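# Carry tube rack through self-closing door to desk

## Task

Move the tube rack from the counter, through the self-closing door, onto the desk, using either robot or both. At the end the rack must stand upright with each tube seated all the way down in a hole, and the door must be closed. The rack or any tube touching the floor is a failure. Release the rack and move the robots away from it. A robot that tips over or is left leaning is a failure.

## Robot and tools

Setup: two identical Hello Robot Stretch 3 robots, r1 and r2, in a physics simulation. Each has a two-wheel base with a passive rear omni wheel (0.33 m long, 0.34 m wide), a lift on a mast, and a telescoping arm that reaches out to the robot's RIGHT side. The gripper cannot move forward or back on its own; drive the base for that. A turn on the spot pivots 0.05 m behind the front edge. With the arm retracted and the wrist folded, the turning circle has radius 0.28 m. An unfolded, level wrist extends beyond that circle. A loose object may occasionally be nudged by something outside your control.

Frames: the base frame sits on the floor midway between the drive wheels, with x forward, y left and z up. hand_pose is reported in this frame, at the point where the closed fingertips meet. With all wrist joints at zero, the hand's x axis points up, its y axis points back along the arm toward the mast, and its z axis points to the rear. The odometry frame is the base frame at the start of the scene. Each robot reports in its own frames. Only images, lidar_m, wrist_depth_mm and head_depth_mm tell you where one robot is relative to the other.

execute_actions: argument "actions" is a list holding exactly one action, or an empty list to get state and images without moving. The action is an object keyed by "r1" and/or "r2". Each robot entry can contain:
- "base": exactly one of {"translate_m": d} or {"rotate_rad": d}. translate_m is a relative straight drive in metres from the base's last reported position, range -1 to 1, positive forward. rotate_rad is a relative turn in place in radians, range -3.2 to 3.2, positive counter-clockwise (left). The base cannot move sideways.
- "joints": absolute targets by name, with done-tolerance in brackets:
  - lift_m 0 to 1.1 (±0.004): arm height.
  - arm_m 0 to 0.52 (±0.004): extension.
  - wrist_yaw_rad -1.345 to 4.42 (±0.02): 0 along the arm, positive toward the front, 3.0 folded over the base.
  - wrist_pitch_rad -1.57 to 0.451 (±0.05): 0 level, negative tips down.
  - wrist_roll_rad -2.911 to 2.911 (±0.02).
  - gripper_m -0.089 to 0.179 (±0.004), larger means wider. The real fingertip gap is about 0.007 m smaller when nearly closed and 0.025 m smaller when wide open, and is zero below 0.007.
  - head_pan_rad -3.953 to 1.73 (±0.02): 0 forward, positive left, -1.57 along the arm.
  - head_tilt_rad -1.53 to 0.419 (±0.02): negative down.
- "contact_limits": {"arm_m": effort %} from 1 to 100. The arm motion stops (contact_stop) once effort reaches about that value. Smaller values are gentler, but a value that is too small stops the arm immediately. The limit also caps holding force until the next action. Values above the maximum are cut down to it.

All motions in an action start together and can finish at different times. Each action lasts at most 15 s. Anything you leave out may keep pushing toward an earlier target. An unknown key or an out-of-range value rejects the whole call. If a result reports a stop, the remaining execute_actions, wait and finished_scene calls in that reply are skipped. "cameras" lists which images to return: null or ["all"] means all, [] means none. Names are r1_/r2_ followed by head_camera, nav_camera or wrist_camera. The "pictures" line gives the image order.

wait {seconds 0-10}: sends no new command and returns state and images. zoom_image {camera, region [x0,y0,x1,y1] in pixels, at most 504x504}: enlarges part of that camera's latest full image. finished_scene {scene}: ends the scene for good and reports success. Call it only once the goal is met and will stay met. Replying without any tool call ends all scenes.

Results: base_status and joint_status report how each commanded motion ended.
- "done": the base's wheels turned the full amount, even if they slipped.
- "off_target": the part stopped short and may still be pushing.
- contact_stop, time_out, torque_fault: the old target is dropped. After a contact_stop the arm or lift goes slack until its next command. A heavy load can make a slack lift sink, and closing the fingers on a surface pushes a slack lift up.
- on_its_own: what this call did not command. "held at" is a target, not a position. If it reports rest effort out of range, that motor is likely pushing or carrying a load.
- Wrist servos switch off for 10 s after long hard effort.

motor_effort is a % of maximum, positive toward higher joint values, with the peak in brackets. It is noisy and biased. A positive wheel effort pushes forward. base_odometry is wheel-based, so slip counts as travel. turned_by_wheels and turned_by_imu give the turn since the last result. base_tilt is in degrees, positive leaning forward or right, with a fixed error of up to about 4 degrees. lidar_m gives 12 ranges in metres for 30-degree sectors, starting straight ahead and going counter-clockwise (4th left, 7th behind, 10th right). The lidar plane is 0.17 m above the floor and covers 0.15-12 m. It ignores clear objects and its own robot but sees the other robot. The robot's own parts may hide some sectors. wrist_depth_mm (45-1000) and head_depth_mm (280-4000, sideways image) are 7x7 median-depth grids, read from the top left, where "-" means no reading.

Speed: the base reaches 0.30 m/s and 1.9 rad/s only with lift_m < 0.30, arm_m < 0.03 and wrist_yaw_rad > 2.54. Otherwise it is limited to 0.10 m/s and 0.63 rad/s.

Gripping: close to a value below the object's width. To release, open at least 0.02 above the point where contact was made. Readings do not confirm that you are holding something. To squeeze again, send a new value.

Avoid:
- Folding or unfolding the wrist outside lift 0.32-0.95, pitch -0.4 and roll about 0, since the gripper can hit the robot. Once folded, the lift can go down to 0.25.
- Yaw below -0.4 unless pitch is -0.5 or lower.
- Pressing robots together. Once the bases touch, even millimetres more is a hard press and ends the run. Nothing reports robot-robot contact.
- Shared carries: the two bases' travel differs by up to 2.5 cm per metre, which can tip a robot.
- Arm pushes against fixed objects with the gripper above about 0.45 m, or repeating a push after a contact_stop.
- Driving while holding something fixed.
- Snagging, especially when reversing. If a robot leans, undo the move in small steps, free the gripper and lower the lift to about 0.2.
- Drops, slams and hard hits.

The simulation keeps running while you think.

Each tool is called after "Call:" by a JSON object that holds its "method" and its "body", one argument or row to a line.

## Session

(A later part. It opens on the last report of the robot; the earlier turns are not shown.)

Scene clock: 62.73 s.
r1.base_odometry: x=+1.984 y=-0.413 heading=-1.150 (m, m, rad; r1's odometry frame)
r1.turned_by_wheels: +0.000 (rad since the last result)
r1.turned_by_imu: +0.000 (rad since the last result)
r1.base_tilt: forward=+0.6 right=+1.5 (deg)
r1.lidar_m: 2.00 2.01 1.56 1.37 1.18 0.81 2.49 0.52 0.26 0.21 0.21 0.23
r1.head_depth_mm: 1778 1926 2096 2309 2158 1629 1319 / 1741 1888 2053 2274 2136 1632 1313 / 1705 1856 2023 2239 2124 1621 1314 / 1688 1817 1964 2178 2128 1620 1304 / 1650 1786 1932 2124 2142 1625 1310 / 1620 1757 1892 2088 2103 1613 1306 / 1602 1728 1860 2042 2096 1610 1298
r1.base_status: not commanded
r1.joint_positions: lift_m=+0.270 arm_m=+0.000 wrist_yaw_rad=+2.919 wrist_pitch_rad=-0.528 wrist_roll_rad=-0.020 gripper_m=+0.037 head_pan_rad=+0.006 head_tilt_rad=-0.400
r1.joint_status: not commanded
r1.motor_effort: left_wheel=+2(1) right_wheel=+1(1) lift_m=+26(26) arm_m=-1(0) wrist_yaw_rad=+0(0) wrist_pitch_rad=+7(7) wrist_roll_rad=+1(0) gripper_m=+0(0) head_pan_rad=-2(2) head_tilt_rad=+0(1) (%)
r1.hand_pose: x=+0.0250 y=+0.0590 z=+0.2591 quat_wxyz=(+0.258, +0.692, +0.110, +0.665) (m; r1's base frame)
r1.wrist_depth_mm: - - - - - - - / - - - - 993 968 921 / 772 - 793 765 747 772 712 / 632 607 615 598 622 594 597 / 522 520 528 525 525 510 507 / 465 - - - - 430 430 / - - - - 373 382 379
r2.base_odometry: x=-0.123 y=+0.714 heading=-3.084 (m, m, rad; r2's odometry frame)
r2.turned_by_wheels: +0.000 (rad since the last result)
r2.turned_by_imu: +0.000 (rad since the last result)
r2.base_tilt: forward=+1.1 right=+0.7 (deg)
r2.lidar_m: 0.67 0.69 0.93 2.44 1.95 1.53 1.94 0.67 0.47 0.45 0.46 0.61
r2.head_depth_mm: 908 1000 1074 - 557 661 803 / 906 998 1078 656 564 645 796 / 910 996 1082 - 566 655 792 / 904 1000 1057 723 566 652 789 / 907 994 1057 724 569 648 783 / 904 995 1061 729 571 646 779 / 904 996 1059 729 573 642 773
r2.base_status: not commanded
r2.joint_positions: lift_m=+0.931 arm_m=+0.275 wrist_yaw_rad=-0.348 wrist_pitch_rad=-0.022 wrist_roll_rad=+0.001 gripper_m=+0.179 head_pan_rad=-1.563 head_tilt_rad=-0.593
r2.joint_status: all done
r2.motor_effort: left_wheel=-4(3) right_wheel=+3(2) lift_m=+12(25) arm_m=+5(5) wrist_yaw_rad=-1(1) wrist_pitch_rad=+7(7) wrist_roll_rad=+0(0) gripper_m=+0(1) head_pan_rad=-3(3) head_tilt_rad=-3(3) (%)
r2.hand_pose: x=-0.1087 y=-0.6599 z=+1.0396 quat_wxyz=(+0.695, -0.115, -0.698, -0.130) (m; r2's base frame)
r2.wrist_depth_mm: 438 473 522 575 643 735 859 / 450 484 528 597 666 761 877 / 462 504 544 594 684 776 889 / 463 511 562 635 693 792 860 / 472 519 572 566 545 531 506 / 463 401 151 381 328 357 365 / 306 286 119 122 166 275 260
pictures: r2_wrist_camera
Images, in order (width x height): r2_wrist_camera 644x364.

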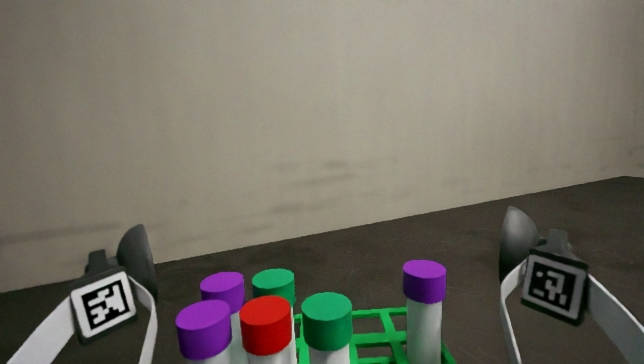

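Call:
{"method": "execute_actions", "body": {
  "actions": [
    {"r2":{"joints":{"wrist_yaw_rad":-0.27}}}
  ],
  "cameras": []
}}

Call:
{"method": "execute_actions", "body": {
  "actions": [
    {"r2":{"joints":{"lift_m":0.85}}}
  ],
  "cameras": ["r2_wrist_camera"]
}}

Scene clock: 69.87 s.
r1.base_odometry: x=+1.984 y=-0.413 heading=-1.150 (m, m, rad; r1's odometry frame)
r1.turned_by_wheels: +0.000 (rad since the last result)
r1.turned_by_imu: +0.000 (rad since the last result)
r1.base_tilt: forward=+0.5 right=+1.6 (deg)
r1.lidar_m: 2.00 2.01 1.56 1.38 1.18 0.81 2.49 0.52 0.26 0.21 0.21 0.23
r1.head_depth_mm: 1775 1926 2110 2313 2150 1633 1320 / 1737 1882 2052 2300 2143 1624 1316 / 1706 1855 2020 2236 2140 1632 1314 / 1675 1799 1969 2155 2142 1608 1311 / 1649 1785 1944 2108 2116 1624 1312 / 1625 1749 1890 2084 2119 1617 1309 / 1600 1724 1864 2037 2106 1610 1302
r1.base_status: not commanded
r1.joint_positions: lift_m=+0.270 arm_m=+0.000 wrist_yaw_rad=+2.919 wrist_pitch_rad=-0.528 wrist_roll_rad=-0.020 gripper_m=+0.037 head_pan_rad=+0.006 head_tilt_rad=-0.400
r1.joint_status: not commanded
r1.motor_effort: left_wheel=+0(1) right_wheel=+1(1) lift_m=+27(26) arm_m=-1(2) wrist_yaw_rad=-1(1) wrist_pitch_rad=+7(7) wrist_roll_rad=+0(0) gripper_m=+1(0) head_pan_rad=-2(2) head_tilt_rad=+0(1) (%)
r1.hand_pose: x=+0.0250 y=+0.0590 z=+0.2591 quat_wxyz=(+0.258, +0.692, +0.110, +0.665) (m; r1's base frame)
r1.wrist_depth_mm: - - - - - - - / - - - - - 961 968 / 787 - 786 764 750 751 737 / 628 605 613 624 600 609 591 / 531 518 535 522 522 497 499 / 460 - - - - 436 427 / - - - - 376 385 378
r2.base_odometry: x=-0.123 y=+0.714 heading=-3.084 (m, m, rad; r2's odometry frame)
r2.turned_by_wheels: +0.000 (rad since the last result)
r2.turned_by_imu: +0.000 (rad since the last result)
r2.base_tilt: forward=+1.2 right=+0.8 (deg)
r2.lidar_m: 0.67 0.69 0.93 2.43 1.95 1.53 1.94 0.67 0.47 0.45 0.46 0.61
r2.head_depth_mm: 907 1000 1062 - 557 660 803 / 909 995 1081 - 563 644 797 / 906 1002 1079 - 566 657 793 / 907 998 1062 722 568 652 787 / 906 997 1059 723 569 648 784 / 905 998 1056 730 572 646 779 / 906 998 1055 729 571 641 774
r2.base_status: not commanded
r2.joint_positions: lift_m=+0.931 arm_m=+0.275 wrist_yaw_rad=-0.273 wrist_pitch_rad=-0.022 wrist_roll_rad=+0.001 gripper_m=+0.179 head_pan_rad=-1.563 head_tilt_rad=-0.593
r2.joint_status: all done
r2.motor_effort: left_wheel=-4(3) right_wheel=+2(2) lift_m=+13(12) arm_m=+5(5) wrist_yaw_rad=+3(2) wrist_pitch_rad=+7(7) wrist_roll_rad=+0(0) gripper_m=+1(1) head_pan_rad=-3(3) head_tilt_rad=-3(3) (%)
r2.hand_pose: x=-0.0903 y=-0.6658 z=+1.0396 quat_wxyz=(+0.699, -0.088, -0.702, -0.104) (m; r2's base frame)
r2.wrist_depth_mm: 447 480 522 545 608 671 743 / 448 489 521 572 626 702 755 / 477 508 538 594 646 703 809 / 470 509 547 602 661 734 784 / 477 520 551 591 534 528 508 / 456 400 373 156 363 321 365 / 304 287 127 122 168 261 262
pictures: none
No camera images: the call's "cameras" was empty. Leave "cameras" out to get every camera's image.

Scene clock: 71.23 s.
r1.base_odometry: x=+1.984 y=-0.413 heading=-1.150 (m, m, rad; r1's odometry frame)
r1.turned_by_wheels: +0.000 (rad since the last result)
r1.turned_by_imu: +0.000 (rad since the last result)
r1.base_tilt: forward=+0.6 right=+1.6 (deg)
r1.lidar_m: 2.00 2.00 1.56 1.38 1.18 0.81 2.49 0.52 0.26 0.21 0.21 0.23
r1.head_depth_mm: 1772 1918 2098 2347 2146 1630 1321 / 1739 1882 2072 2285 2150 1630 1311 / 1701 1865 2027 2222 2139 1625 1312 / 1679 1817 1993 2164 2125 1613 1308 / 1645 1780 1949 2126 2100 1626 1310 / 1624 1759 1900 2079 2099 1613 1305 / 1587 1725 1869 2022 2103 1611 1301
r1.base_status: not commanded
r1.joint_positions: lift_m=+0.270 arm_m=+0.000 wrist_yaw_rad=+2.919 wrist_pitch_rad=-0.528 wrist_roll_rad=-0.020 gripper_m=+0.037 head_pan_rad=+0.006 head_tilt_rad=-0.400
r1.joint_status: not commanded
r1.motor_effort: left_wheel=+1(1) right_wheel=+1(1) lift_m=+26(26) arm_m=-1(1) wrist_yaw_rad=+1(0) wrist_pitch_rad=+7(7) wrist_roll_rad=+0(0) gripper_m=+1(1) head_pan_rad=-2(2) head_tilt_rad=+1(1) (%)
r1.hand_pose: x=+0.0250 y=+0.0590 z=+0.2591 quat_wxyz=(+0.258, +0.692, +0.110, +0.665) (m; r1's base frame)
r1.wrist_depth_mm: - - - - - - - / - - - - 981 974 950 / 784 - 783 782 768 734 736 / 640 619 622 617 597 603 612 / 521 508 544 530 525 500 504 / 459 - - - - 433 434 / - - - - 375 383 382
r2.base_odometry: x=-0.123 y=+0.714 heading=-3.084 (m, m, rad; r2's odometry frame)
r2.turned_by_wheels: +0.000 (rad since the last result)
r2.turned_by_imu: +0.000 (rad since the last result)
r2.base_tilt: forward=+1.4 right=+0.8 (deg)
r2.lidar_m: 0.67 0.69 0.93 2.43 1.96 1.53 1.94 0.67 0.47 0.45 0.46 0.61
r2.head_depth_mm: 910 999 1039 747 - 680 827 / 909 1001 1043 - 554 645 800 / 905 1001 1064 - 551 655 793 / 905 1002 1063 724 568 651 788 / 905 994 1059 724 569 648 780 / 902 996 1059 728 572 643 779 / 906 995 1057 733 573 644 773
r2.base_status: not commanded
r2.joint_positions: lift_m=+0.862 arm_m=+0.275 wrist_yaw_rad=-0.273 wrist_pitch_rad=+0.063 wrist_roll_rad=-0.036 gripper_m=+0.179 head_pan_rad=-1.563 head_tilt_rad=-0.593
r2.joint_status: lift_m contact_stop (moved -0.068 of -0.081)
r2.on_its_own: lift_m is slack since a contact_stop, until your next command for it (your +0.850 is given up); wrist_pitch_rad is at rest, and its effort (-22) is outside its rest range (-20 to +32)
r2.motor_effort: left_wheel=-4(4) right_wheel=+3(2) lift_m=+21(22) arm_m=+5(4) wrist_yaw_rad=+4(3) wrist_pitch_rad=-22(26) wrist_roll_rad=+12(13) gripper_m=+1(0) head_pan_rad=-3(3) head_tilt_rad=-3(3) (%)
r2.hand_pose: x=-0.0907 y=-0.6673 z=+0.9931 quat_wxyz=(+0.716, -0.117, -0.684, -0.076) (m; r2's base frame)
r2.wrist_depth_mm: 467 495 517 579 638 703 764 / 465 500 540 582 659 685 803 / 468 504 550 585 645 711 818 / 474 512 536 580 663 730 811 / 472 501 145 115 187 141 505 / 355 324 135 120 139 142 339 / 222 222 120 118 122 116 213
pictures: r2_wrist_camera
Images, in order (width x height): r2_wrist_camera 644x364.

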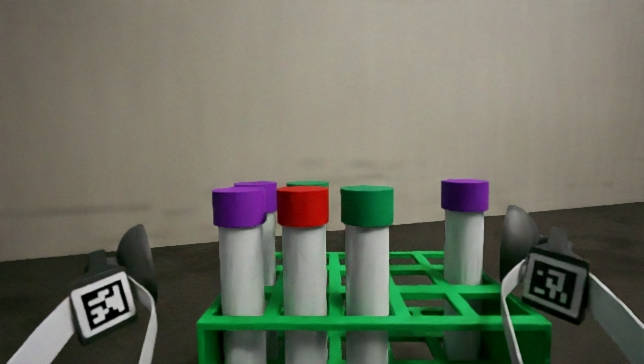

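Orientation good; need shift to the right (~2 cm) = base back.

Call:
{"method": "execute_actions", "body": {
  "actions": [
    {"r2":{"joints":{"lift_m":0.93}}}
  ],
  "cameras": []
}}

Call:
{"method": "execute_actions", "body": {
  "actions": [
    {"r2":{"base":{"translate_m":-0.022},"joints":{"arm_m":0.285}}}
  ],
  "cameras": []
}}

Call:
{"method": "execute_actions", "body": {
  "actions": [
    {"r2":{"joints":{"lift_m":0.85}}}
  ],
  "cameras": ["r2_wrist_camera"]
}}

Scene clock: 76.23 s.
r1.base_odometry: x=+1.984 y=-0.413 heading=-1.150 (m, m, rad; r1's odometry frame)
r1.turned_by_wheels: +0.000 (rad since the last result)
r1.turned_by_imu: +0.000 (rad since the last result)
r1.base_tilt: forward=+0.6 right=+1.5 (deg)
r1.lidar_m: 2.00 2.00 1.56 1.37 1.18 0.81 2.49 0.52 0.26 0.21 0.21 0.23
r1.head_depth_mm: 1776 1918 2099 2313 2144 1638 1317 / 1747 1889 2057 2279 2141 1628 1318 / 1708 1857 2021 2222 2141 1631 1318 / 1678 1809 1988 2178 2119 1619 1315 / 1637 1779 1941 2114 2112 1615 1308 / 1619 1748 1897 2077 2108 1617 1307 / 1594 1717 1856 2053 2123 1601 1298
r1.base_status: not commanded
r1.joint_positions: lift_m=+0.270 arm_m=+0.000 wrist_yaw_rad=+2.919 wrist_pitch_rad=-0.528 wrist_roll_rad=-0.020 gripper_m=+0.037 head_pan_rad=+0.006 head_tilt_rad=-0.400
r1.joint_status: not commanded
r1.motor_effort: left_wheel=+1(1) right_wheel=+1(1) lift_m=+27(26) arm_m=+0(1) wrist_yaw_rad=-1(1) wrist_pitch_rad=+7(7) wrist_roll_rad=+0(0) gripper_m=+1(1) head_pan_rad=-2(2) head_tilt_rad=-2(0) (%)
r1.hand_pose: x=+0.0250 y=+0.0590 z=+0.2591 quat_wxyz=(+0.258, +0.692, +0.110, +0.665) (m; r1's base frame)
r1.wrist_depth_mm: - - - - - - - / - - - - 982 981 967 / 791 - 774 769 768 760 731 / 635 607 608 618 609 609 592 / 518 521 531 529 521 507 513 / 460 - - - - 438 430 / - - - - 374 382 377
r2.base_odometry: x=-0.123 y=+0.714 heading=-3.084 (m, m, rad; r2's odometry frame)
r2.turned_by_wheels: +0.000 (rad since the last result)
r2.turned_by_imu: -0.001 (rad since the last result)
r2.base_tilt: forward=+1.3 right=+0.8 (deg)
r2.lidar_m: 0.67 0.69 0.93 2.42 1.95 1.53 1.94 0.67 0.47 0.45 0.46 0.61
r2.head_depth_mm: 910 1001 1064 - 557 662 800 / 908 999 1073 - 564 645 800 / 908 996 1086 - 566 656 795 / 904 997 1057 724 566 651 787 / 906 994 1059 726 569 649 786 / 904 996 1060 727 570 645 778 / 905 995 1058 729 573 640 771
r2.base_status: not commanded
r2.joint_positions: lift_m=+0.929 arm_m=+0.275 wrist_yaw_rad=-0.273 wrist_pitch_rad=-0.017 wrist_roll_rad=-0.005 gripper_m=+0.179 head_pan_rad=-1.563 head_tilt_rad=-0.593
r2.joint_status: all done
r2.motor_effort: left_wheel=-4(4) right_wheel=+3(2) lift_m=+29(31) arm_m=+4(5) wrist_yaw_rad=+3(4) wrist_pitch_rad=+6(21) wrist_roll_rad=+2(12) gripper_m=+1(0) head_pan_rad=-3(3) head_tilt_rad=-3(3) (%)
r2.hand_pose: x=-0.0903 y=-0.6659 z=+1.0397 quat_wxyz=(+0.702, -0.089, -0.699, -0.103) (m; r2's base frame)
r2.wrist_depth_mm: 446 482 509 560 608 675 728 / 456 492 534 574 616 690 776 / 470 506 541 593 632 712 785 / 469 508 553 610 656 734 795 / 485 521 560 589 548 527 517 / 444 400 369 341 367 323 372 / 307 289 127 122 168 263 263
pictures: none
No camera images: the call's "cameras" was empty. Leave "cameras" out to get every camera's image.

Scene clock: 78.27 s.
r1.base_odometry: x=+1.984 y=-0.413 heading=-1.150 (m, m, rad; r1's odometry frame)
r1.turned_by_wheels: +0.000 (rad since the last result)
r1.turned_by_imu: +0.000 (rad since the last result)
r1.base_tilt: forward=+0.5 right=+1.5 (deg)
r1.lidar_m: 2.00 2.00 1.56 1.38 1.18 0.81 2.49 0.52 0.26 0.21 0.21 0.23
r1.head_depth_mm: 1774 1922 2126 2319 2153 1634 1315 / 1749 1884 2056 2257 2145 1617 1316 / 1701 1855 2025 2241 2132 1629 1311 / 1685 1812 1965 2178 2134 1634 1304 / 1656 1787 1950 2104 2112 1612 1309 / 1629 1763 1894 2083 2103 1616 1304 / 1588 1717 1869 2038 2102 1605 1299
r1.base_status: not commanded
r1.joint_positions: lift_m=+0.270 arm_m=+0.000 wrist_yaw_rad=+2.919 wrist_pitch_rad=-0.528 wrist_roll_rad=-0.020 gripper_m=+0.037 head_pan_rad=+0.006 head_tilt_rad=-0.400
r1.joint_status: not commanded
r1.motor_effort: left_wheel=+1(1) right_wheel=+1(1) lift_m=+27(27) arm_m=-1(0) wrist_yaw_rad=+0(0) wrist_pitch_rad=+7(7) wrist_roll_rad=+0(0) gripper_m=+1(1) head_pan_rad=-2(2) head_tilt_rad=+0(0) (%)
r1.hand_pose: x=+0.0250 y=+0.0590 z=+0.2591 quat_wxyz=(+0.258, +0.692, +0.110, +0.665) (m; r1's base frame)
r1.wrist_depth_mm: - - - - - - - / - - - - 977 - 955 / 783 - 777 770 765 757 741 / 619 615 617 596 605 598 594 / 526 524 536 528 520 503 507 / 464 - - - - 430 432 / - - - - 380 381 381
r2.base_odometry: x=-0.101 y=+0.715 heading=-3.084 (m, m, rad; r2's odometry frame)
r2.turned_by_wheels: +0.000 (rad since the last result)
r2.turned_by_imu: +0.000 (rad since the last result)
r2.base_tilt: forward=+1.1 right=+0.7 (deg)
r2.lidar_m: 0.69 0.72 0.96 2.51 1.93 1.51 1.92 0.67 0.47 0.45 0.46 0.61
r2.head_depth_mm: 907 995 1072 - 559 662 803 / 905 1001 1083 655 563 646 800 / 907 1003 1069 - 565 657 796 / 907 1001 1060 722 568 653 789 / 901 999 1063 725 570 650 782 / 906 1002 1063 727 570 648 782 / 905 999 1064 730 574 643 773
r2.base_status: done
r2.joint_positions: lift_m=+0.929 arm_m=+0.285 wrist_yaw_rad=-0.272 wrist_pitch_rad=-0.017 wrist_roll_rad=-0.005 gripper_m=+0.179 head_pan_rad=-1.563 head_tilt_rad=-0.593
r2.joint_status: all done
r2.motor_effort: left_wheel=-4(9) right_wheel=+2(5) lift_m=+29(29) arm_m=+5(5) wrist_yaw_rad=+3(3) wrist_pitch_rad=+6(6) wrist_roll_rad=+2(2) gripper_m=+1(1) head_pan_rad=-3(3) head_tilt_rad=-4(4) (%)
r2.hand_pose: x=-0.0903 y=-0.6759 z=+1.0397 quat_wxyz=(+0.702, -0.089, -0.699, -0.103) (m; r2's base frame)
r2.wrist_depth_mm: 439 469 516 548 599 662 742 / 457 479 530 558 615 680 752 / 461 496 537 579 625 705 797 / 463 498 553 595 656 718 799 / 481 520 559 585 551 531 504 / 476 399 349 381 355 359 374 / 309 276 110 113 159 278 264
pictures: none
No camera images: the call's "cameras" was empty. Leave "cameras" out to get every camera's image.

Scene clock: 79.53 s.
r1.base_odometry: x=+1.984 y=-0.413 heading=-1.150 (m, m, rad; r1's odometry frame)
r1.turned_by_wheels: +0.000 (rad since the last result)
r1.turned_by_imu: +0.000 (rad since the last result)
r1.base_tilt: forward=+0.5 right=+1.5 (deg)
r1.lidar_m: 2.00 2.01 1.56 1.38 1.18 0.81 2.49 0.52 0.26 0.21 0.21 0.23
r1.head_depth_mm: 1775 1922 2116 2330 2149 1630 1317 / 1724 1890 2064 2264 2142 1631 1311 / 1700 1856 2019 2218 2129 1632 1316 / 1676 1826 1959 2181 2120 1617 1313 / 1654 1780 1936 2138 2119 1629 1303 / 1631 1751 1901 2080 2110 1617 1301 / 1597 1721 1872 2029 2095 1609 1301
r1.base_status: not commanded
r1.joint_positions: lift_m=+0.270 arm_m=+0.000 wrist_yaw_rad=+2.919 wrist_pitch_rad=-0.528 wrist_roll_rad=-0.020 gripper_m=+0.037 head_pan_rad=+0.006 head_tilt_rad=-0.400
r1.joint_status: not commanded
r1.motor_effort: left_wheel=+1(1) right_wheel=+1(2) lift_m=+26(26) arm_m=-1(2) wrist_yaw_rad=+0(1) wrist_pitch_rad=+7(7) wrist_roll_rad=+0(0) gripper_m=+0(0) head_pan_rad=-2(2) head_tilt_rad=+0(0) (%)
r1.hand_pose: x=+0.0250 y=+0.0590 z=+0.2591 quat_wxyz=(+0.258, +0.692, +0.110, +0.665) (m; r1's base frame)
r1.wrist_depth_mm: - - - - - - - / - - - - - 969 952 / 793 - 766 753 736 748 740 / 625 624 615 618 613 606 585 / 524 521 529 525 521 499 497 / 456 - - - - 438 432 / - - - - 377 384 377
r2.base_odometry: x=-0.101 y=+0.715 heading=-3.084 (m, m, rad; r2's odometry frame)
r2.turned_by_wheels: +0.000 (rad since the last result)
r2.turned_by_imu: +0.000 (rad since the last result)
r2.base_tilt: forward=+1.3 right=+0.7 (deg)
r2.lidar_m: 0.70 0.71 0.96 2.51 1.93 1.51 1.92 0.67 0.47 0.45 0.46 0.62
r2.head_depth_mm: 910 999 1065 - 560 664 805 / 910 1005 1070 656 564 646 799 / 906 994 1079 - 559 657 797 / 905 1001 1060 723 566 654 789 / 906 997 1066 725 569 652 786 / 903 999 1064 729 571 649 782 / 906 993 1060 731 575 643 776
r2.base_status: not commanded
r2.joint_positions: lift_m=+0.905 arm_m=+0.285 wrist_yaw_rad=-0.269 wrist_pitch_rad=+0.058 wrist_roll_rad=+0.028 gripper_m=+0.179 head_pan_rad=-1.563 head_tilt_rad=-0.593
r2.joint_status: lift_m contact_stop (moved -0.024 of -0.079)
r2.on_its_own: lift_m is slack since a contact_stop, until your next command for it (your +0.850 is given up)
r2.motor_effort: left_wheel=-2(3) right_wheel=+0(2) lift_m=+22(27) arm_m=+5(5) wrist_yaw_rad=-1(3) wrist_pitch_rad=-20(25) wrist_roll_rad=-9(10) gripper_m=+1(0) head_pan_rad=-3(3) head_tilt_rad=-3(3) (%)
r2.hand_pose: x=-0.0898 y=-0.6775 z=+1.0347 quat_wxyz=(+0.693, -0.116, -0.707, -0.073) (m; r2's base frame)
r2.wrist_depth_mm: 454 498 526 572 632 682 739 / 467 497 527 574 625 688 762 / 464 497 535 582 637 688 811 / 471 501 536 594 655 706 780 / 480 513 551 578 630 612 538 / 475 459 140 412 371 353 374 / 334 289 104 104 151 276 259
pictures: r2_wrist_camera
Images, in order (width x height): r2_wrist_camera 644x364.

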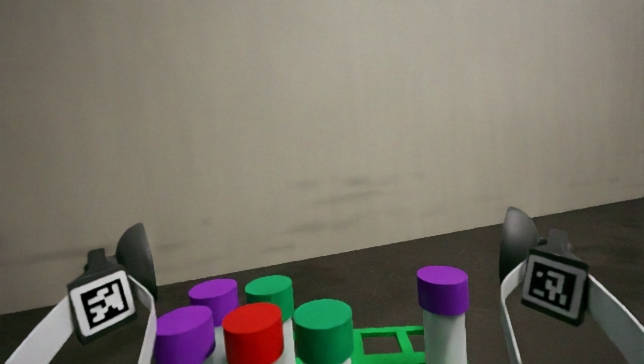

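Call:
{"method": "execute_actions", "body": {
  "actions": [
    {"r2":{"joints":{"lift_m":0.94}}}
  ],
  "cameras": []
}}

Call:
{"method": "execute_actions", "body": {
  "actions": [
    {"r2":{"base":{"translate_m":0.012},"joints":{"arm_m":0.25}}}
  ],
  "cameras": []
}}

Call:
{"method": "execute_actions", "body": {
  "actions": [
    {"r2":{"joints":{"lift_m":0.85}}}
  ],
  "cameras": ["r2_wrist_camera"]
}}

Scene clock: 86.87 s.
r1.base_odometry: x=+1.984 y=-0.413 heading=-1.150 (m, m, rad; r1's odometry frame)
r1.turned_by_wheels: +0.000 (rad since the last result)
r1.turned_by_imu: +0.000 (rad since the last result)
r1.base_tilt: forward=+0.6 right=+1.5 (deg)
r1.lidar_m: 2.00 2.00 1.56 1.38 1.18 0.81 2.49 0.52 0.26 0.21 0.21 0.23
r1.head_depth_mm: 1783 1921 2102 2335 2157 1626 1316 / 1739 1885 2057 2277 2146 1635 1317 / 1709 1840 2028 2222 2127 1622 1313 / 1682 1814 1974 2175 2128 1626 1309 / 1640 1783 1939 2131 2120 1617 1302 / 1625 1753 1907 2081 2119 1609 1305 / 1598 1710 1857 2054 2089 1616 1297
r1.base_status: not commanded
r1.joint_positions: lift_m=+0.270 arm_m=+0.000 wrist_yaw_rad=+2.919 wrist_pitch_rad=-0.528 wrist_roll_rad=-0.020 gripper_m=+0.037 head_pan_rad=+0.006 head_tilt_rad=-0.400
r1.joint_status: not commanded
r1.motor_effort: left_wheel=+1(0) right_wheel=+1(1) lift_m=+26(27) arm_m=-1(0) wrist_yaw_rad=+0(1) wrist_pitch_rad=+7(7) wrist_roll_rad=+0(0) gripper_m=+0(1) head_pan_rad=-2(2) head_tilt_rad=+0(0) (%)
r1.hand_pose: x=+0.0250 y=+0.0590 z=+0.2591 quat_wxyz=(+0.258, +0.692, +0.110, +0.665) (m; r1's base frame)
r1.wrist_depth_mm: - - - - - - - / - - - - - 986 957 / 793 - 769 767 753 731 723 / 628 622 620 613 622 600 599 / 526 524 530 541 523 510 502 / 468 - - - - 441 432 / - - - - 377 380 381
r2.base_odometry: x=-0.101 y=+0.715 heading=-3.084 (m, m, rad; r2's odometry frame)
r2.turned_by_wheels: +0.000 (rad since the last result)
r2.turned_by_imu: -0.001 (rad since the last result)
r2.base_tilt: forward=+1.3 right=+0.8 (deg)
r2.lidar_m: 0.69 0.72 0.96 2.51 1.93 1.51 1.92 0.67 0.47 0.45 0.46 0.61
r2.head_depth_mm: 906 1009 1078 - 560 665 806 / 907 999 1066 658 563 644 803 / 905 1003 - - 565 658 792 / 909 1000 1061 721 568 654 789 / 907 996 1059 726 569 650 785 / 908 996 1065 729 570 646 781 / 902 997 1061 730 573 643 771
r2.base_status: not commanded
r2.joint_positions: lift_m=+0.939 arm_m=+0.285 wrist_yaw_rad=-0.269 wrist_pitch_rad=-0.017 wrist_roll_rad=+0.007 gripper_m=+0.179 head_pan_rad=-1.563 head_tilt_rad=-0.593
r2.joint_status: all done
r2.motor_effort: left_wheel=-2(2) right_wheel=+0(1) lift_m=+30(30) arm_m=+4(4) wrist_yaw_rad=+0(1) wrist_pitch_rad=+6(20) wrist_roll_rad=-2(9) gripper_m=+0(0) head_pan_rad=-3(3) head_tilt_rad=-3(2) (%)
r2.hand_pose: x=-0.0894 y=-0.6762 z=+1.0497 quat_wxyz=(+0.698, -0.089, -0.704, -0.101) (m; r2's base frame)
r2.wrist_depth_mm: 447 470 507 543 601 650 741 / 446 483 526 563 611 678 765 / 460 496 528 574 640 681 783 / 463 505 547 591 655 720 785 / 484 522 560 598 570 563 531 / 476 427 414 403 391 374 387 / 329 309 133 184 182 287 271
pictures: none
No camera images: the call's "cameras" was empty. Leave "cameras" out to get every camera's image.

Scene clock: 88.43 s.
r1.base_odometry: x=+1.984 y=-0.413 heading=-1.150 (m, m, rad; r1's odometry frame)
r1.turned_by_wheels: +0.000 (rad since the last result)
r1.turned_by_imu: +0.000 (rad since the last result)
r1.base_tilt: forward=+0.6 right=+1.6 (deg)
r1.lidar_m: 2.00 2.01 1.56 1.38 1.18 0.81 2.49 0.52 0.26 0.21 0.21 0.23
r1.head_depth_mm: 1776 1925 2126 2330 2133 1641 1323 / 1724 1890 2066 2276 2148 1635 1317 / 1718 1849 2021 2222 2131 1623 1313 / 1673 1819 1963 2157 2120 1633 1311 / 1642 1786 1936 2126 2117 1619 1311 / 1635 1752 1898 2085 2096 1611 1309 / 1593 1716 1863 2041 2102 1602 1306
r1.base_status: not commanded
r1.joint_positions: lift_m=+0.270 arm_m=+0.000 wrist_yaw_rad=+2.919 wrist_pitch_rad=-0.528 wrist_roll_rad=-0.020 gripper_m=+0.037 head_pan_rad=+0.006 head_tilt_rad=-0.400
r1.joint_status: not commanded
r1.motor_effort: left_wheel=+1(1) right_wheel=+2(2) lift_m=+26(26) arm_m=-1(1) wrist_yaw_rad=+0(0) wrist_pitch_rad=+7(7) wrist_roll_rad=+0(0) gripper_m=+0(0) head_pan_rad=-2(2) head_tilt_rad=+0(0) (%)
r1.hand_pose: x=+0.0250 y=+0.0590 z=+0.2591 quat_wxyz=(+0.258, +0.692, +0.110, +0.665) (m; r1's base frame)
r1.wrist_depth_mm: - - - - - - - / - - - - 955 991 957 / 800 - 785 764 722 749 739 / 620 616 599 611 607 605 607 / 525 522 538 528 529 512 507 / 458 - - - - 430 436 / - - - - 375 382 378
r2.base_odometry: x=-0.113 y=+0.715 heading=-3.084 (m, m, rad; r2's odometry frame)
r2.turned_by_wheels: +0.000 (rad since the last result)
r2.turned_by_imu: +0.000 (rad since the last result)
r2.base_tilt: forward=+1.2 right=+0.9 (deg)
r2.lidar_m: 0.68 0.70 0.95 2.47 1.94 1.53 1.93 0.67 0.47 0.45 0.46 0.61
r2.head_depth_mm: 907 1004 1080 656 559 661 804 / 905 1002 1079 - 564 657 798 / 906 1003 1075 - 567 656 794 / 908 999 1058 722 568 655 789 / 905 1001 1059 725 569 649 782 / 902 994 1060 728 571 646 778 / 906 998 1051 730 572 642 774
r2.base_status: done
r2.joint_positions: lift_m=+0.939 arm_m=+0.250 wrist_yaw_rad=-0.269 wrist_pitch_rad=-0.017 wrist_roll_rad=+0.007 gripper_m=+0.179 head_pan_rad=-1.563 head_tilt_rad=-0.593
r2.joint_status: all done
r2.motor_effort: left_wheel=-3(6) right_wheel=+2(8) lift_m=+30(30) arm_m=-5(4) wrist_yaw_rad=+0(1) wrist_pitch_rad=+6(6) wrist_roll_rad=-2(2) gripper_m=+1(1) head_pan_rad=-3(3) head_tilt_rad=-2(3) (%)
r2.hand_pose: x=-0.0894 y=-0.6419 z=+1.0496 quat_wxyz=(+0.698, -0.089, -0.704, -0.101) (m; r2's base frame)
r2.wrist_depth_mm: 473 509 554 602 632 698 767 / 475 519 554 601 643 711 819 / 488 523 569 622 675 744 843 / 499 528 575 627 685 774 832 / 505 547 585 602 570 554 512 / 510 418 180 383 367 376 388 / 327 310 149 145 199 288 271
pictures: none
No camera images: the call's "cameras" was empty. Leave "cameras" out to get every camera's image.

Scene clock: 90.10 s.
r1.base_odometry: x=+1.984 y=-0.413 heading=-1.150 (m, m, rad; r1's odometry frame)
r1.turned_by_wheels: +0.000 (rad since the last result)
r1.turned_by_imu: +0.000 (rad since the last result)
r1.base_tilt: forward=+0.6 right=+1.5 (deg)
r1.lidar_m: 2.00 2.01 1.56 1.38 1.19 0.81 2.49 0.52 0.26 0.21 0.21 0.23
r1.head_depth_mm: 1767 1938 2105 2321 2135 1629 1317 / 1735 1891 2063 2282 2148 1629 1317 / 1712 1855 2013 2223 2134 1625 1314 / 1682 1833 1978 2172 2118 1624 1311 / 1653 1769 1942 2129 2120 1622 1306 / 1626 1738 1914 2075 2094 1618 1302 / 1597 1721 1846 2040 2116 1607 1303
r1.base_status: not commanded
r1.joint_positions: lift_m=+0.270 arm_m=+0.000 wrist_yaw_rad=+2.919 wrist_pitch_rad=-0.528 wrist_roll_rad=-0.020 gripper_m=+0.037 head_pan_rad=+0.006 head_tilt_rad=-0.400
r1.joint_status: not commanded
r1.motor_effort: left_wheel=+0(1) right_wheel=+1(1) lift_m=+26(26) arm_m=-1(1) wrist_yaw_rad=-1(1) wrist_pitch_rad=+7(7) wrist_roll_rad=+0(0) gripper_m=+0(0) head_pan_rad=-2(2) head_tilt_rad=+0(0) (%)
r1.hand_pose: x=+0.0250 y=+0.0590 z=+0.2591 quat_wxyz=(+0.258, +0.692, +0.110, +0.665) (m; r1's base frame)
r1.wrist_depth_mm: - - - - - - - / - - - - - 929 975 / 791 - 780 772 758 731 726 / 632 611 614 616 600 596 592 / 528 522 534 530 521 510 492 / 457 - - - - 435 430 / - - - - 375 379 381
r2.base_odometry: x=-0.113 y=+0.715 heading=-3.084 (m, m, rad; r2's odometry frame)
r2.turned_by_wheels: +0.000 (rad since the last result)
r2.turned_by_imu: +0.000 (rad since the last result)
r2.base_tilt: forward=+1.3 right=+0.7 (deg)
r2.lidar_m: 0.68 0.71 0.95 2.46 1.94 1.52 1.93 0.67 0.47 0.45 0.46 0.61
r2.head_depth_mm: 908 1004 1036 744 - 682 805 / 905 997 1040 666 555 656 800 / 907 998 1061 - - 657 793 / 904 995 1063 722 567 651 789 / 902 997 1061 722 569 650 784 / 904 997 1060 727 572 645 780 / 904 994 1059 730 573 641 774
r2.base_status: not commanded
r2.joint_positions: lift_m=+0.851 arm_m=+0.250 wrist_yaw_rad=-0.269 wrist_pitch_rad=-0.018 wrist_roll_rad=+0.007 gripper_m=+0.179 head_pan_rad=-1.563 head_tilt_rad=-0.593
r2.joint_status: all done
r2.motor_effort: left_wheel=-3(3) right_wheel=+2(2) lift_m=+12(28) arm_m=-5(5) wrist_yaw_rad=+0(1) wrist_pitch_rad=+6(6) wrist_roll_rad=-2(2) gripper_m=+0(1) head_pan_rad=-3(3) head_tilt_rad=-3(2) (%)
r2.hand_pose: x=-0.0894 y=-0.6419 z=+0.9605 quat_wxyz=(+0.698, -0.088, -0.704, -0.101) (m; r2's base frame)
r2.wrist_depth_mm: 477 500 547 586 627 703 772 / 488 498 551 596 668 714 813 / 495 523 129 131 651 748 821 / 497 536 133 136 465 552 509 / 403 397 137 137 161 265 298 / 271 242 140 140 154 201 218 / 176 174 149 153 163 158 155
pictures: r2_wrist_camera
Images, in order (width x height): r2_wrist_camera 644x364.

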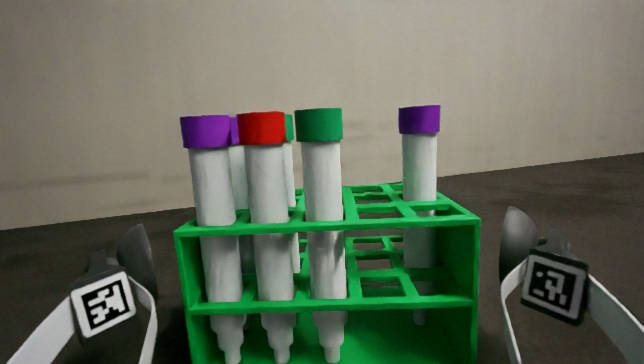

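Call:
{"method": "execute_actions", "body": {
  "actions": [
    {"r1":{"base":{"rotate_rad":-0.7}},"r2":{"base":{"translate_m":-0.007},"joints":{"arm_m":0.275}}}
  ],
  "cameras": []
}}

Call:
{"method": "execute_actions", "body": {
  "actions": [
    {"r1":{"base":{"translate_m":0.6}},"r2":{"joints":{"gripper_m":0.09}}}
  ],
  "cameras": []
}}

Call:
{"method": "execute_actions", "body": {
  "actions": [
    {"r1":{"joints":{"head_pan_rad":-3.3,"head_tilt_rad":-0.6}},"r2":{"joints":{"lift_m":0.95}}}
  ],
  "cameras": ["r2_wrist_camera","r1_nav_camera"]
}}

Scene clock: 98.50 s.
r1.base_odometry: x=+1.984 y=-0.413 heading=-1.850 (m, m, rad; r1's odometry frame)
r1.turned_by_wheels: -0.700 (rad since the last result)
r1.turned_by_imu: -0.707 (rad since the last result)
r1.base_tilt: forward=+0.6 right=+1.5 (deg)
r1.lidar_m: - 0.15 2.00 1.76 1.39 1.38 0.81 0.84 2.34 0.19 0.15 -
r1.head_depth_mm: - - - - - - - / - - - - - - - / - - - - - - - / - - - - - - - / - - - - - - - / - - - - - - - / - - - - - - -
r1.base_status: done
r1.joint_positions: lift_m=+0.270 arm_m=+0.000 wrist_yaw_rad=+2.913 wrist_pitch_rad=-0.528 wrist_roll_rad=-0.020 gripper_m=+0.037 head_pan_rad=+0.006 head_tilt_rad=-0.400
r1.joint_status: not commanded
r1.motor_effort: left_wheel=+1(8) right_wheel=+5(18) lift_m=+27(26) arm_m=-1(1) wrist_yaw_rad=+5(7) wrist_pitch_rad=+7(7) wrist_roll_rad=+0(0) gripper_m=+0(0) head_pan_rad=-2(2) head_tilt_rad=+0(0) (%)
r1.hand_pose: x=+0.0261 y=+0.0587 z=+0.2591 quat_wxyz=(+0.260, +0.692, +0.108, +0.664) (m; r1's base frame)
r1.wrist_depth_mm: - - - - - - 137 / - - - - 996 955 134 / 763 - 776 771 770 699 131 / 632 607 614 604 614 213 129 / 514 514 533 531 528 207 126 / 463 - - - - 199 125 / - - - - 373 181 122
r2.base_odometry: x=-0.106 y=+0.715 heading=-3.084 (m, m, rad; r2's odometry frame)
r2.turned_by_wheels: +0.000 (rad since the last result)
r2.turned_by_imu: -0.001 (rad since the last result)
r2.base_tilt: forward=+1.3 right=+0.8 (deg)
r2.lidar_m: 0.69 0.71 0.96 2.49 1.63 1.65 1.92 0.67 0.47 0.45 0.46 0.61
r2.head_depth_mm: 909 1000 1033 743 - 681 804 / 907 1003 1043 663 554 645 799 / 905 997 1062 - 553 658 793 / 906 1001 1060 722 567 654 793 / 905 997 1058 725 570 649 783 / 907 996 1059 727 570 646 778 / 904 997 1061 729 575 643 776
r2.base_status: done
r2.joint_positions: lift_m=+0.851 arm_m=+0.275 wrist_yaw_rad=-0.269 wrist_pitch_rad=-0.018 wrist_roll_rad=+0.007 gripper_m=+0.179 head_pan_rad=-1.563 head_tilt_rad=-0.593
r2.joint_status: all done
r2.motor_effort: left_wheel=-3(9) right_wheel=+1(4) lift_m=+12(12) arm_m=+5(1) wrist_yaw_rad=-1(2) wrist_pitch_rad=+6(6) wrist_roll_rad=-2(2) gripper_m=+1(0) head_pan_rad=-3(3) head_tilt_rad=-3(4) (%)
r2.hand_pose: x=-0.0894 y=-0.6661 z=+0.9605 quat_wxyz=(+0.698, -0.088, -0.704, -0.101) (m; r2's base frame)
r2.wrist_depth_mm: 453 482 517 561 612 672 757 / 464 490 534 567 626 689 761 / 476 494 112 110 636 713 799 / 486 502 116 144 156 553 517 / 399 373 118 116 133 129 295 / 273 121 121 127 145 120 218 / 175 164 124 123 150 148 154
pictures: none
No camera images: the call's "cameras" was empty. Leave "cameras" out to get every camera's image.

Scene clock: 102.33 s.
r1.base_odometry: x=+1.818 y=-0.989 heading=-1.850 (m, m, rad; r1's odometry frame)
r1.turned_by_wheels: +0.000 (rad since the last result)
r1.turned_by_imu: -0.255 (rad since the last result)
r1.base_tilt: forward=+0.6 right=+1.5 (deg)
r1.lidar_m: 1.34 1.14 1.67 1.69 1.98 1.83 1.59 1.36 0.39 0.20 0.18 1.33
r1.head_depth_mm: 1554 1663 1734 1308 1420 1535 1314 / 1637 1747 1745 1367 1496 1584 1320 / 1705 1833 1724 1443 1581 1623 1318 / 1778 1934 1712 1515 1691 1622 1306 / 1870 2034 1571 1629 1794 1615 1311 / 1969 2156 1588 1729 1921 1469 1303 / 1970 2110 1678 1843 2008 1368 1306
r1.base_status: done
r1.joint_positions: lift_m=+0.270 arm_m=+0.000 wrist_yaw_rad=+2.917 wrist_pitch_rad=-0.527 wrist_roll_rad=-0.019 gripper_m=+0.037 head_pan_rad=+0.003 head_tilt_rad=-0.399
r1.joint_status: not commanded
r1.motor_effort: left_wheel=+0(18) right_wheel=+8(61) lift_m=+30(33) arm_m=+0(2) wrist_yaw_rad=+1(24) wrist_pitch_rad=+7(9) wrist_roll_rad=+0(0) gripper_m=+1(1) head_pan_rad=-1(2) head_tilt_rad=-1(1) (%)
r1.hand_pose: x=+0.0254 y=+0.0590 z=+0.2590 quat_wxyz=(+0.259, +0.692, +0.109, +0.665) (m; r1's base frame)
r1.wrist_depth_mm: - - - - - - - / - - - - 995 989 956 / 788 - 776 776 763 755 733 / 643 587 615 612 618 600 600 / 517 526 536 528 524 504 503 / 459 - - - - 437 431 / - - - - 371 383 379
r2.base_odometry: x=-0.106 y=+0.715 heading=-3.084 (m, m, rad; r2's odometry frame)
r2.turned_by_wheels: +0.000 (rad since the last result)
r2.turned_by_imu: +0.000 (rad since the last result)
r2.base_tilt: forward=+1.4 right=+0.8 (deg)
r2.lidar_m: 0.69 0.71 0.96 2.49 1.27 1.25 1.92 0.67 0.47 0.45 0.46 0.61
r2.head_depth_mm: 909 998 1035 749 - 680 806 / 911 1002 1042 670 555 645 798 / 907 1000 1062 - 553 658 794 / 907 999 1057 722 568 652 790 / 904 994 1065 725 570 650 785 / 909 998 1066 729 573 645 779 / 905 999 1060 732 573 644 773
r2.base_status: not commanded
r2.joint_positions: lift_m=+0.851 arm_m=+0.275 wrist_yaw_rad=-0.269 wrist_pitch_rad=-0.018 wrist_roll_rad=+0.007 gripper_m=+0.102 head_pan_rad=-1.563 head_tilt_rad=-0.593
r2.joint_status: gripper_m off_target (ended at +0.102, target +0.090)
r2.on_its_own: gripper_m is held at +0.102, not at your +0.090, by its stall guard, which is still easing
r2.motor_effort: left_wheel=-3(3) right_wheel=+2(1) lift_m=+12(13) arm_m=+5(5) wrist_yaw_rad=-1(1) wrist_pitch_rad=+6(6) wrist_roll_rad=-2(2) gripper_m=-3(98) head_pan_rad=-3(3) head_tilt_rad=-3(3) (%)
r2.hand_pose: x=-0.0894 y=-0.6661 z=+0.9605 quat_wxyz=(+0.698, -0.088, -0.704, -0.101) (m; r2's base frame)
r2.wrist_depth_mm: 450 480 518 564 601 679 742 / 458 491 534 560 637 699 783 / 464 498 127 123 145 711 796 / 480 500 129 157 164 542 509 / 399 362 131 128 139 332 294 / 254 140 136 139 150 191 207 / 196 173 142 152 149 157 160
pictures: none
No camera images: the call's "cameras" was empty. Leave "cameras" out to get every camera's image.

Scene clock: 104.43 s.
r1.base_odometry: x=+1.818 y=-0.989 heading=-1.850 (m, m, rad; r1's odometry frame)
r1.turned_by_wheels: +0.000 (rad since the last result)
r1.turned_by_imu: +0.000 (rad since the last result)
r1.base_tilt: forward=+0.6 right=+1.5 (deg)
r1.lidar_m: 1.34 1.14 1.67 1.69 1.98 1.82 1.59 1.36 0.39 0.20 0.18 1.32
r1.head_depth_mm: 1437 1577 1773 1980 1713 1401 1179 / 1482 1653 1836 2043 1712 1403 1177 / 1521 1691 1911 2116 1706 1395 1175 / 1565 1757 1990 2140 1718 1394 1179 / 1618 1818 2056 2195 1696 1401 1178 / 1624 1782 1957 2035 1698 1391 1176 / 1407 1485 1580 1681 1653 1392 1176
r1.base_status: not commanded
r1.joint_positions: lift_m=+0.270 arm_m=+0.000 wrist_yaw_rad=+2.917 wrist_pitch_rad=-0.527 wrist_roll_rad=-0.019 gripper_m=+0.037 head_pan_rad=-3.293 head_tilt_rad=-0.593
r1.joint_status: all done
r1.motor_effort: left_wheel=+1(1) right_wheel=+9(9) lift_m=+30(30) arm_m=-1(1) wrist_yaw_rad=+2(2) wrist_pitch_rad=+7(7) wrist_roll_rad=+0(0) gripper_m=+0(1) head_pan_rad=-3(32) head_tilt_rad=-4(14) (%)
r1.hand_pose: x=+0.0254 y=+0.0590 z=+0.2590 quat_wxyz=(+0.259, +0.692, +0.109, +0.665) (m; r1's base frame)
r1.wrist_depth_mm: - - - - - - - / - - - - 984 966 963 / 791 - 776 763 746 738 732 / 639 607 610 620 612 607 603 / 519 514 529 518 533 504 517 / 459 - - - - 429 427 / - - - - 377 379 383
r2.base_odometry: x=-0.106 y=+0.715 heading=-3.084 (m, m, rad; r2's odometry frame)
r2.turned_by_wheels: +0.000 (rad since the last result)
r2.turned_by_imu: +0.000 (rad since the last result)
r2.base_tilt: forward=+1.2 right=+0.8 (deg)
r2.lidar_m: 0.69 0.71 0.96 2.49 1.27 1.25 1.92 0.67 0.47 0.45 0.46 0.61
r2.head_depth_mm: 912 999 1063 681 560 665 806 / 908 998 - 655 563 645 800 / 906 990 - - 565 658 796 / 905 999 1061 719 567 654 792 / 902 998 1060 723 569 651 787 / 905 998 1057 724 570 647 778 / 903 998 1056 729 573 644 776
r2.base_status: not commanded
r2.joint_positions: lift_m=+0.949 arm_m=+0.275 wrist_yaw_rad=-0.269 wrist_pitch_rad=-0.031 wrist_roll_rad=+0.005 gripper_m=+0.103 head_pan_rad=-1.563 head_tilt_rad=-0.594
r2.joint_status: all done
r2.on_its_own: gripper_m is held at +0.102, not at your +0.090, by its stall guard, which is not easing now
r2.motor_effort: left_wheel=-3(4) right_wheel=+2(2) lift_m=+30(30) arm_m=+3(5) wrist_yaw_rad=+0(2) wrist_pitch_rad=+10(12) wrist_roll_rad=-1(2) gripper_m=-15(20) head_pan_rad=-3(3) head_tilt_rad=-3(3) (%)
r2.hand_pose: x=-0.0894 y=-0.6659 z=+1.0562 quat_wxyz=(+0.698, -0.084, -0.704, -0.106) (m; r2's base frame)
r2.wrist_depth_mm: 453 478 513 553 597 668 745 / 450 492 529 580 604 687 764 / 466 505 132 134 620 709 801 / 481 512 134 135 635 753 803 / 486 517 137 137 161 579 524 / 489 439 139 138 158 - 384 / 350 312 145 155 166 294 291
pictures: r1_nav_camera (sideways: a quarter turn counterclockwise sets it upright), r2_wrist_camera
Images, in order (width x height): r1_nav_camera 672x504, r2_wrist_camera 644x364.

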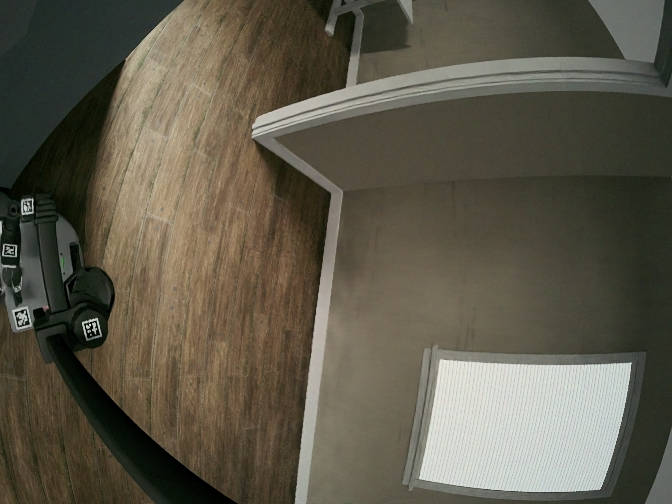

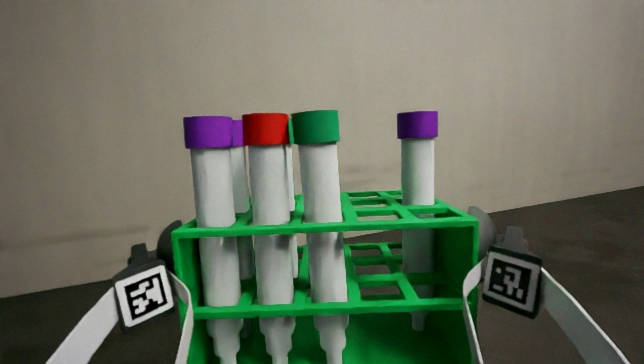

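Call:
{"method": "execute_actions", "body": {
  "actions": [
    {"r2":{"joints":{"arm_m":0,"wrist_yaw_rad":1.57,"head_pan_rad":0,"head_tilt_rad":-0.5}}}
  ],
  "cameras": ["r2_nav_camera","r1_nav_camera"]
}}

Scene clock: 123.37 s.
r1.base_odometry: x=+1.818 y=-0.989 heading=-1.850 (m, m, rad; r1's odometry frame)
r1.turned_by_wheels: +0.000 (rad since the last result)
r1.turned_by_imu: +0.001 (rad since the last result)
r1.base_tilt: forward=+0.5 right=+1.5 (deg)
r1.lidar_m: 1.34 1.13 1.67 1.69 1.98 1.83 1.59 1.36 0.39 0.20 0.18 1.33
r1.head_depth_mm: 1436 1591 1793 1993 1709 1397 1180 / 1479 1644 1845 2022 1709 1399 1184 / 1527 1705 1893 2085 1712 1397 1179 / 1572 1753 1991 2133 1713 1393 1180 / 1615 1816 2066 2192 1704 1395 1182 / 1632 1778 1954 2029 1699 1393 1179 / 1409 1493 1579 1677 1643 1391 1174
r1.base_status: not commanded
r1.joint_positions: lift_m=+0.270 arm_m=+0.000 wrist_yaw_rad=+2.917 wrist_pitch_rad=-0.527 wrist_roll_rad=-0.019 gripper_m=+0.037 head_pan_rad=-3.293 head_tilt_rad=-0.593
r1.joint_status: not commanded
r1.motor_effort: left_wheel=+1(1) right_wheel=+8(8) lift_m=+29(30) arm_m=-1(0) wrist_yaw_rad=+0(1) wrist_pitch_rad=+7(7) wrist_roll_rad=+0(0) gripper_m=+1(1) head_pan_rad=-3(3) head_tilt_rad=-3(3) (%)
r1.hand_pose: x=+0.0254 y=+0.0590 z=+0.2590 quat_wxyz=(+0.259, +0.692, +0.109, +0.665) (m; r1's base frame)
r1.wrist_depth_mm: - - - - - - - / - - - - - 992 - / 780 - 797 752 752 739 740 / 615 597 611 613 620 604 597 / 525 533 525 524 523 501 503 / 459 - - - - 428 426 / - - - - 374 382 377
r2.base_odometry: x=-0.106 y=+0.715 heading=-3.084 (m, m, rad; r2's odometry frame)
r2.turned_by_wheels: +0.000 (rad since the last result)
r2.turned_by_imu: -0.001 (rad since the last result)
r2.base_tilt: forward=+1.3 right=+0.7 (deg)
r2.lidar_m: 0.69 0.71 0.96 2.49 1.27 1.25 1.92 0.67 0.48 0.45 0.46 0.61
r2.head_depth_mm: 557 607 665 733 820 313 - / 555 603 661 730 821 916 1097 / 554 602 662 731 818 930 1072 / 553 602 658 729 817 927 1066 / 551 600 656 728 812 919 1062 / 551 599 655 726 810 915 1060 / 550 599 655 723 807 915 1052
r2.base_status: not commanded
r2.joint_positions: lift_m=+0.949 arm_m=+0.000 wrist_yaw_rad=+1.569 wrist_pitch_rad=-0.031 wrist_roll_rad=+0.005 gripper_m=+0.103 head_pan_rad=-0.007 head_tilt_rad=-0.508
r2.joint_status: all done
r2.on_its_own: gripper_m is held at +0.102, not at your +0.090, by its stall guard, which is not easing now
r2.motor_effort: left_wheel=-3(3) right_wheel=+2(2) lift_m=+30(30) arm_m=-5(7) wrist_yaw_rad=+1(6) wrist_pitch_rad=+10(10) wrist_roll_rad=-1(1) gripper_m=-15(15) head_pan_rad=+3(35) head_tilt_rad=+3(13) (%)
r2.hand_pose: x=+0.2340 y=-0.1460 z=+1.0562 quat_wxyz=(+0.507, +0.508, -0.494, +0.490) (m; r2's base frame)
r2.wrist_depth_mm: 559 571 555 577 572 574 584 / 575 584 575 587 589 593 594 / 604 595 132 135 599 609 628 / 604 599 134 135 202 624 637 / 621 632 135 136 162 638 650 / 644 639 139 138 159 - 381 / 664 676 143 154 166 464 317
pictures: r1_nav_camera (sideways: a quarter turn counterclockwise sets it upright), r2_nav_camera (sideways: a quarter turn counterclockwise sets it upright)
Images, in order (width x height): r1_nav_camera 672x504, r2_nav_camera 672x504.

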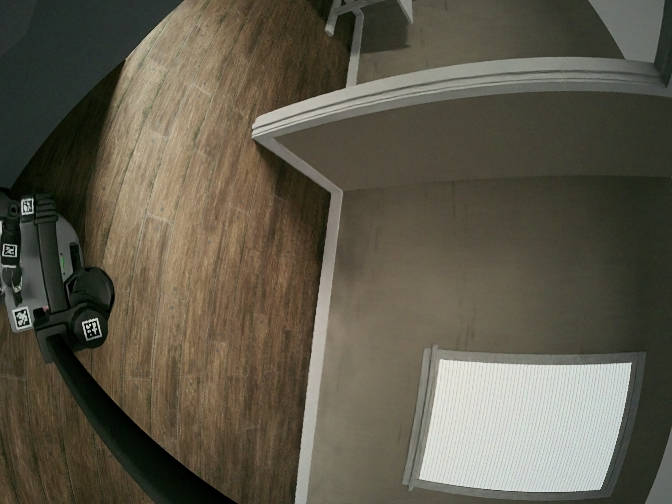

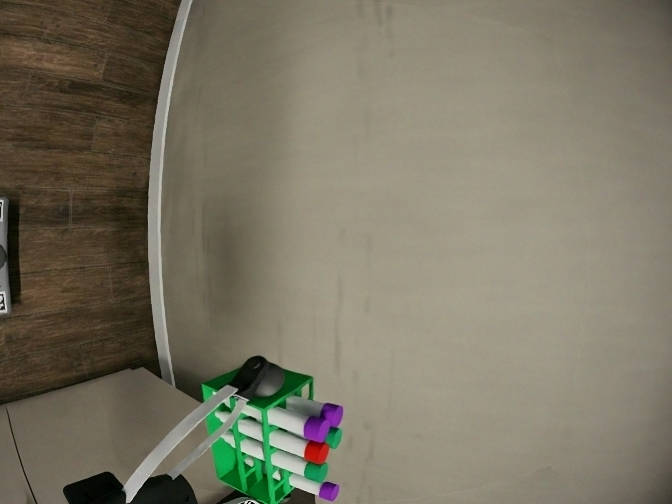

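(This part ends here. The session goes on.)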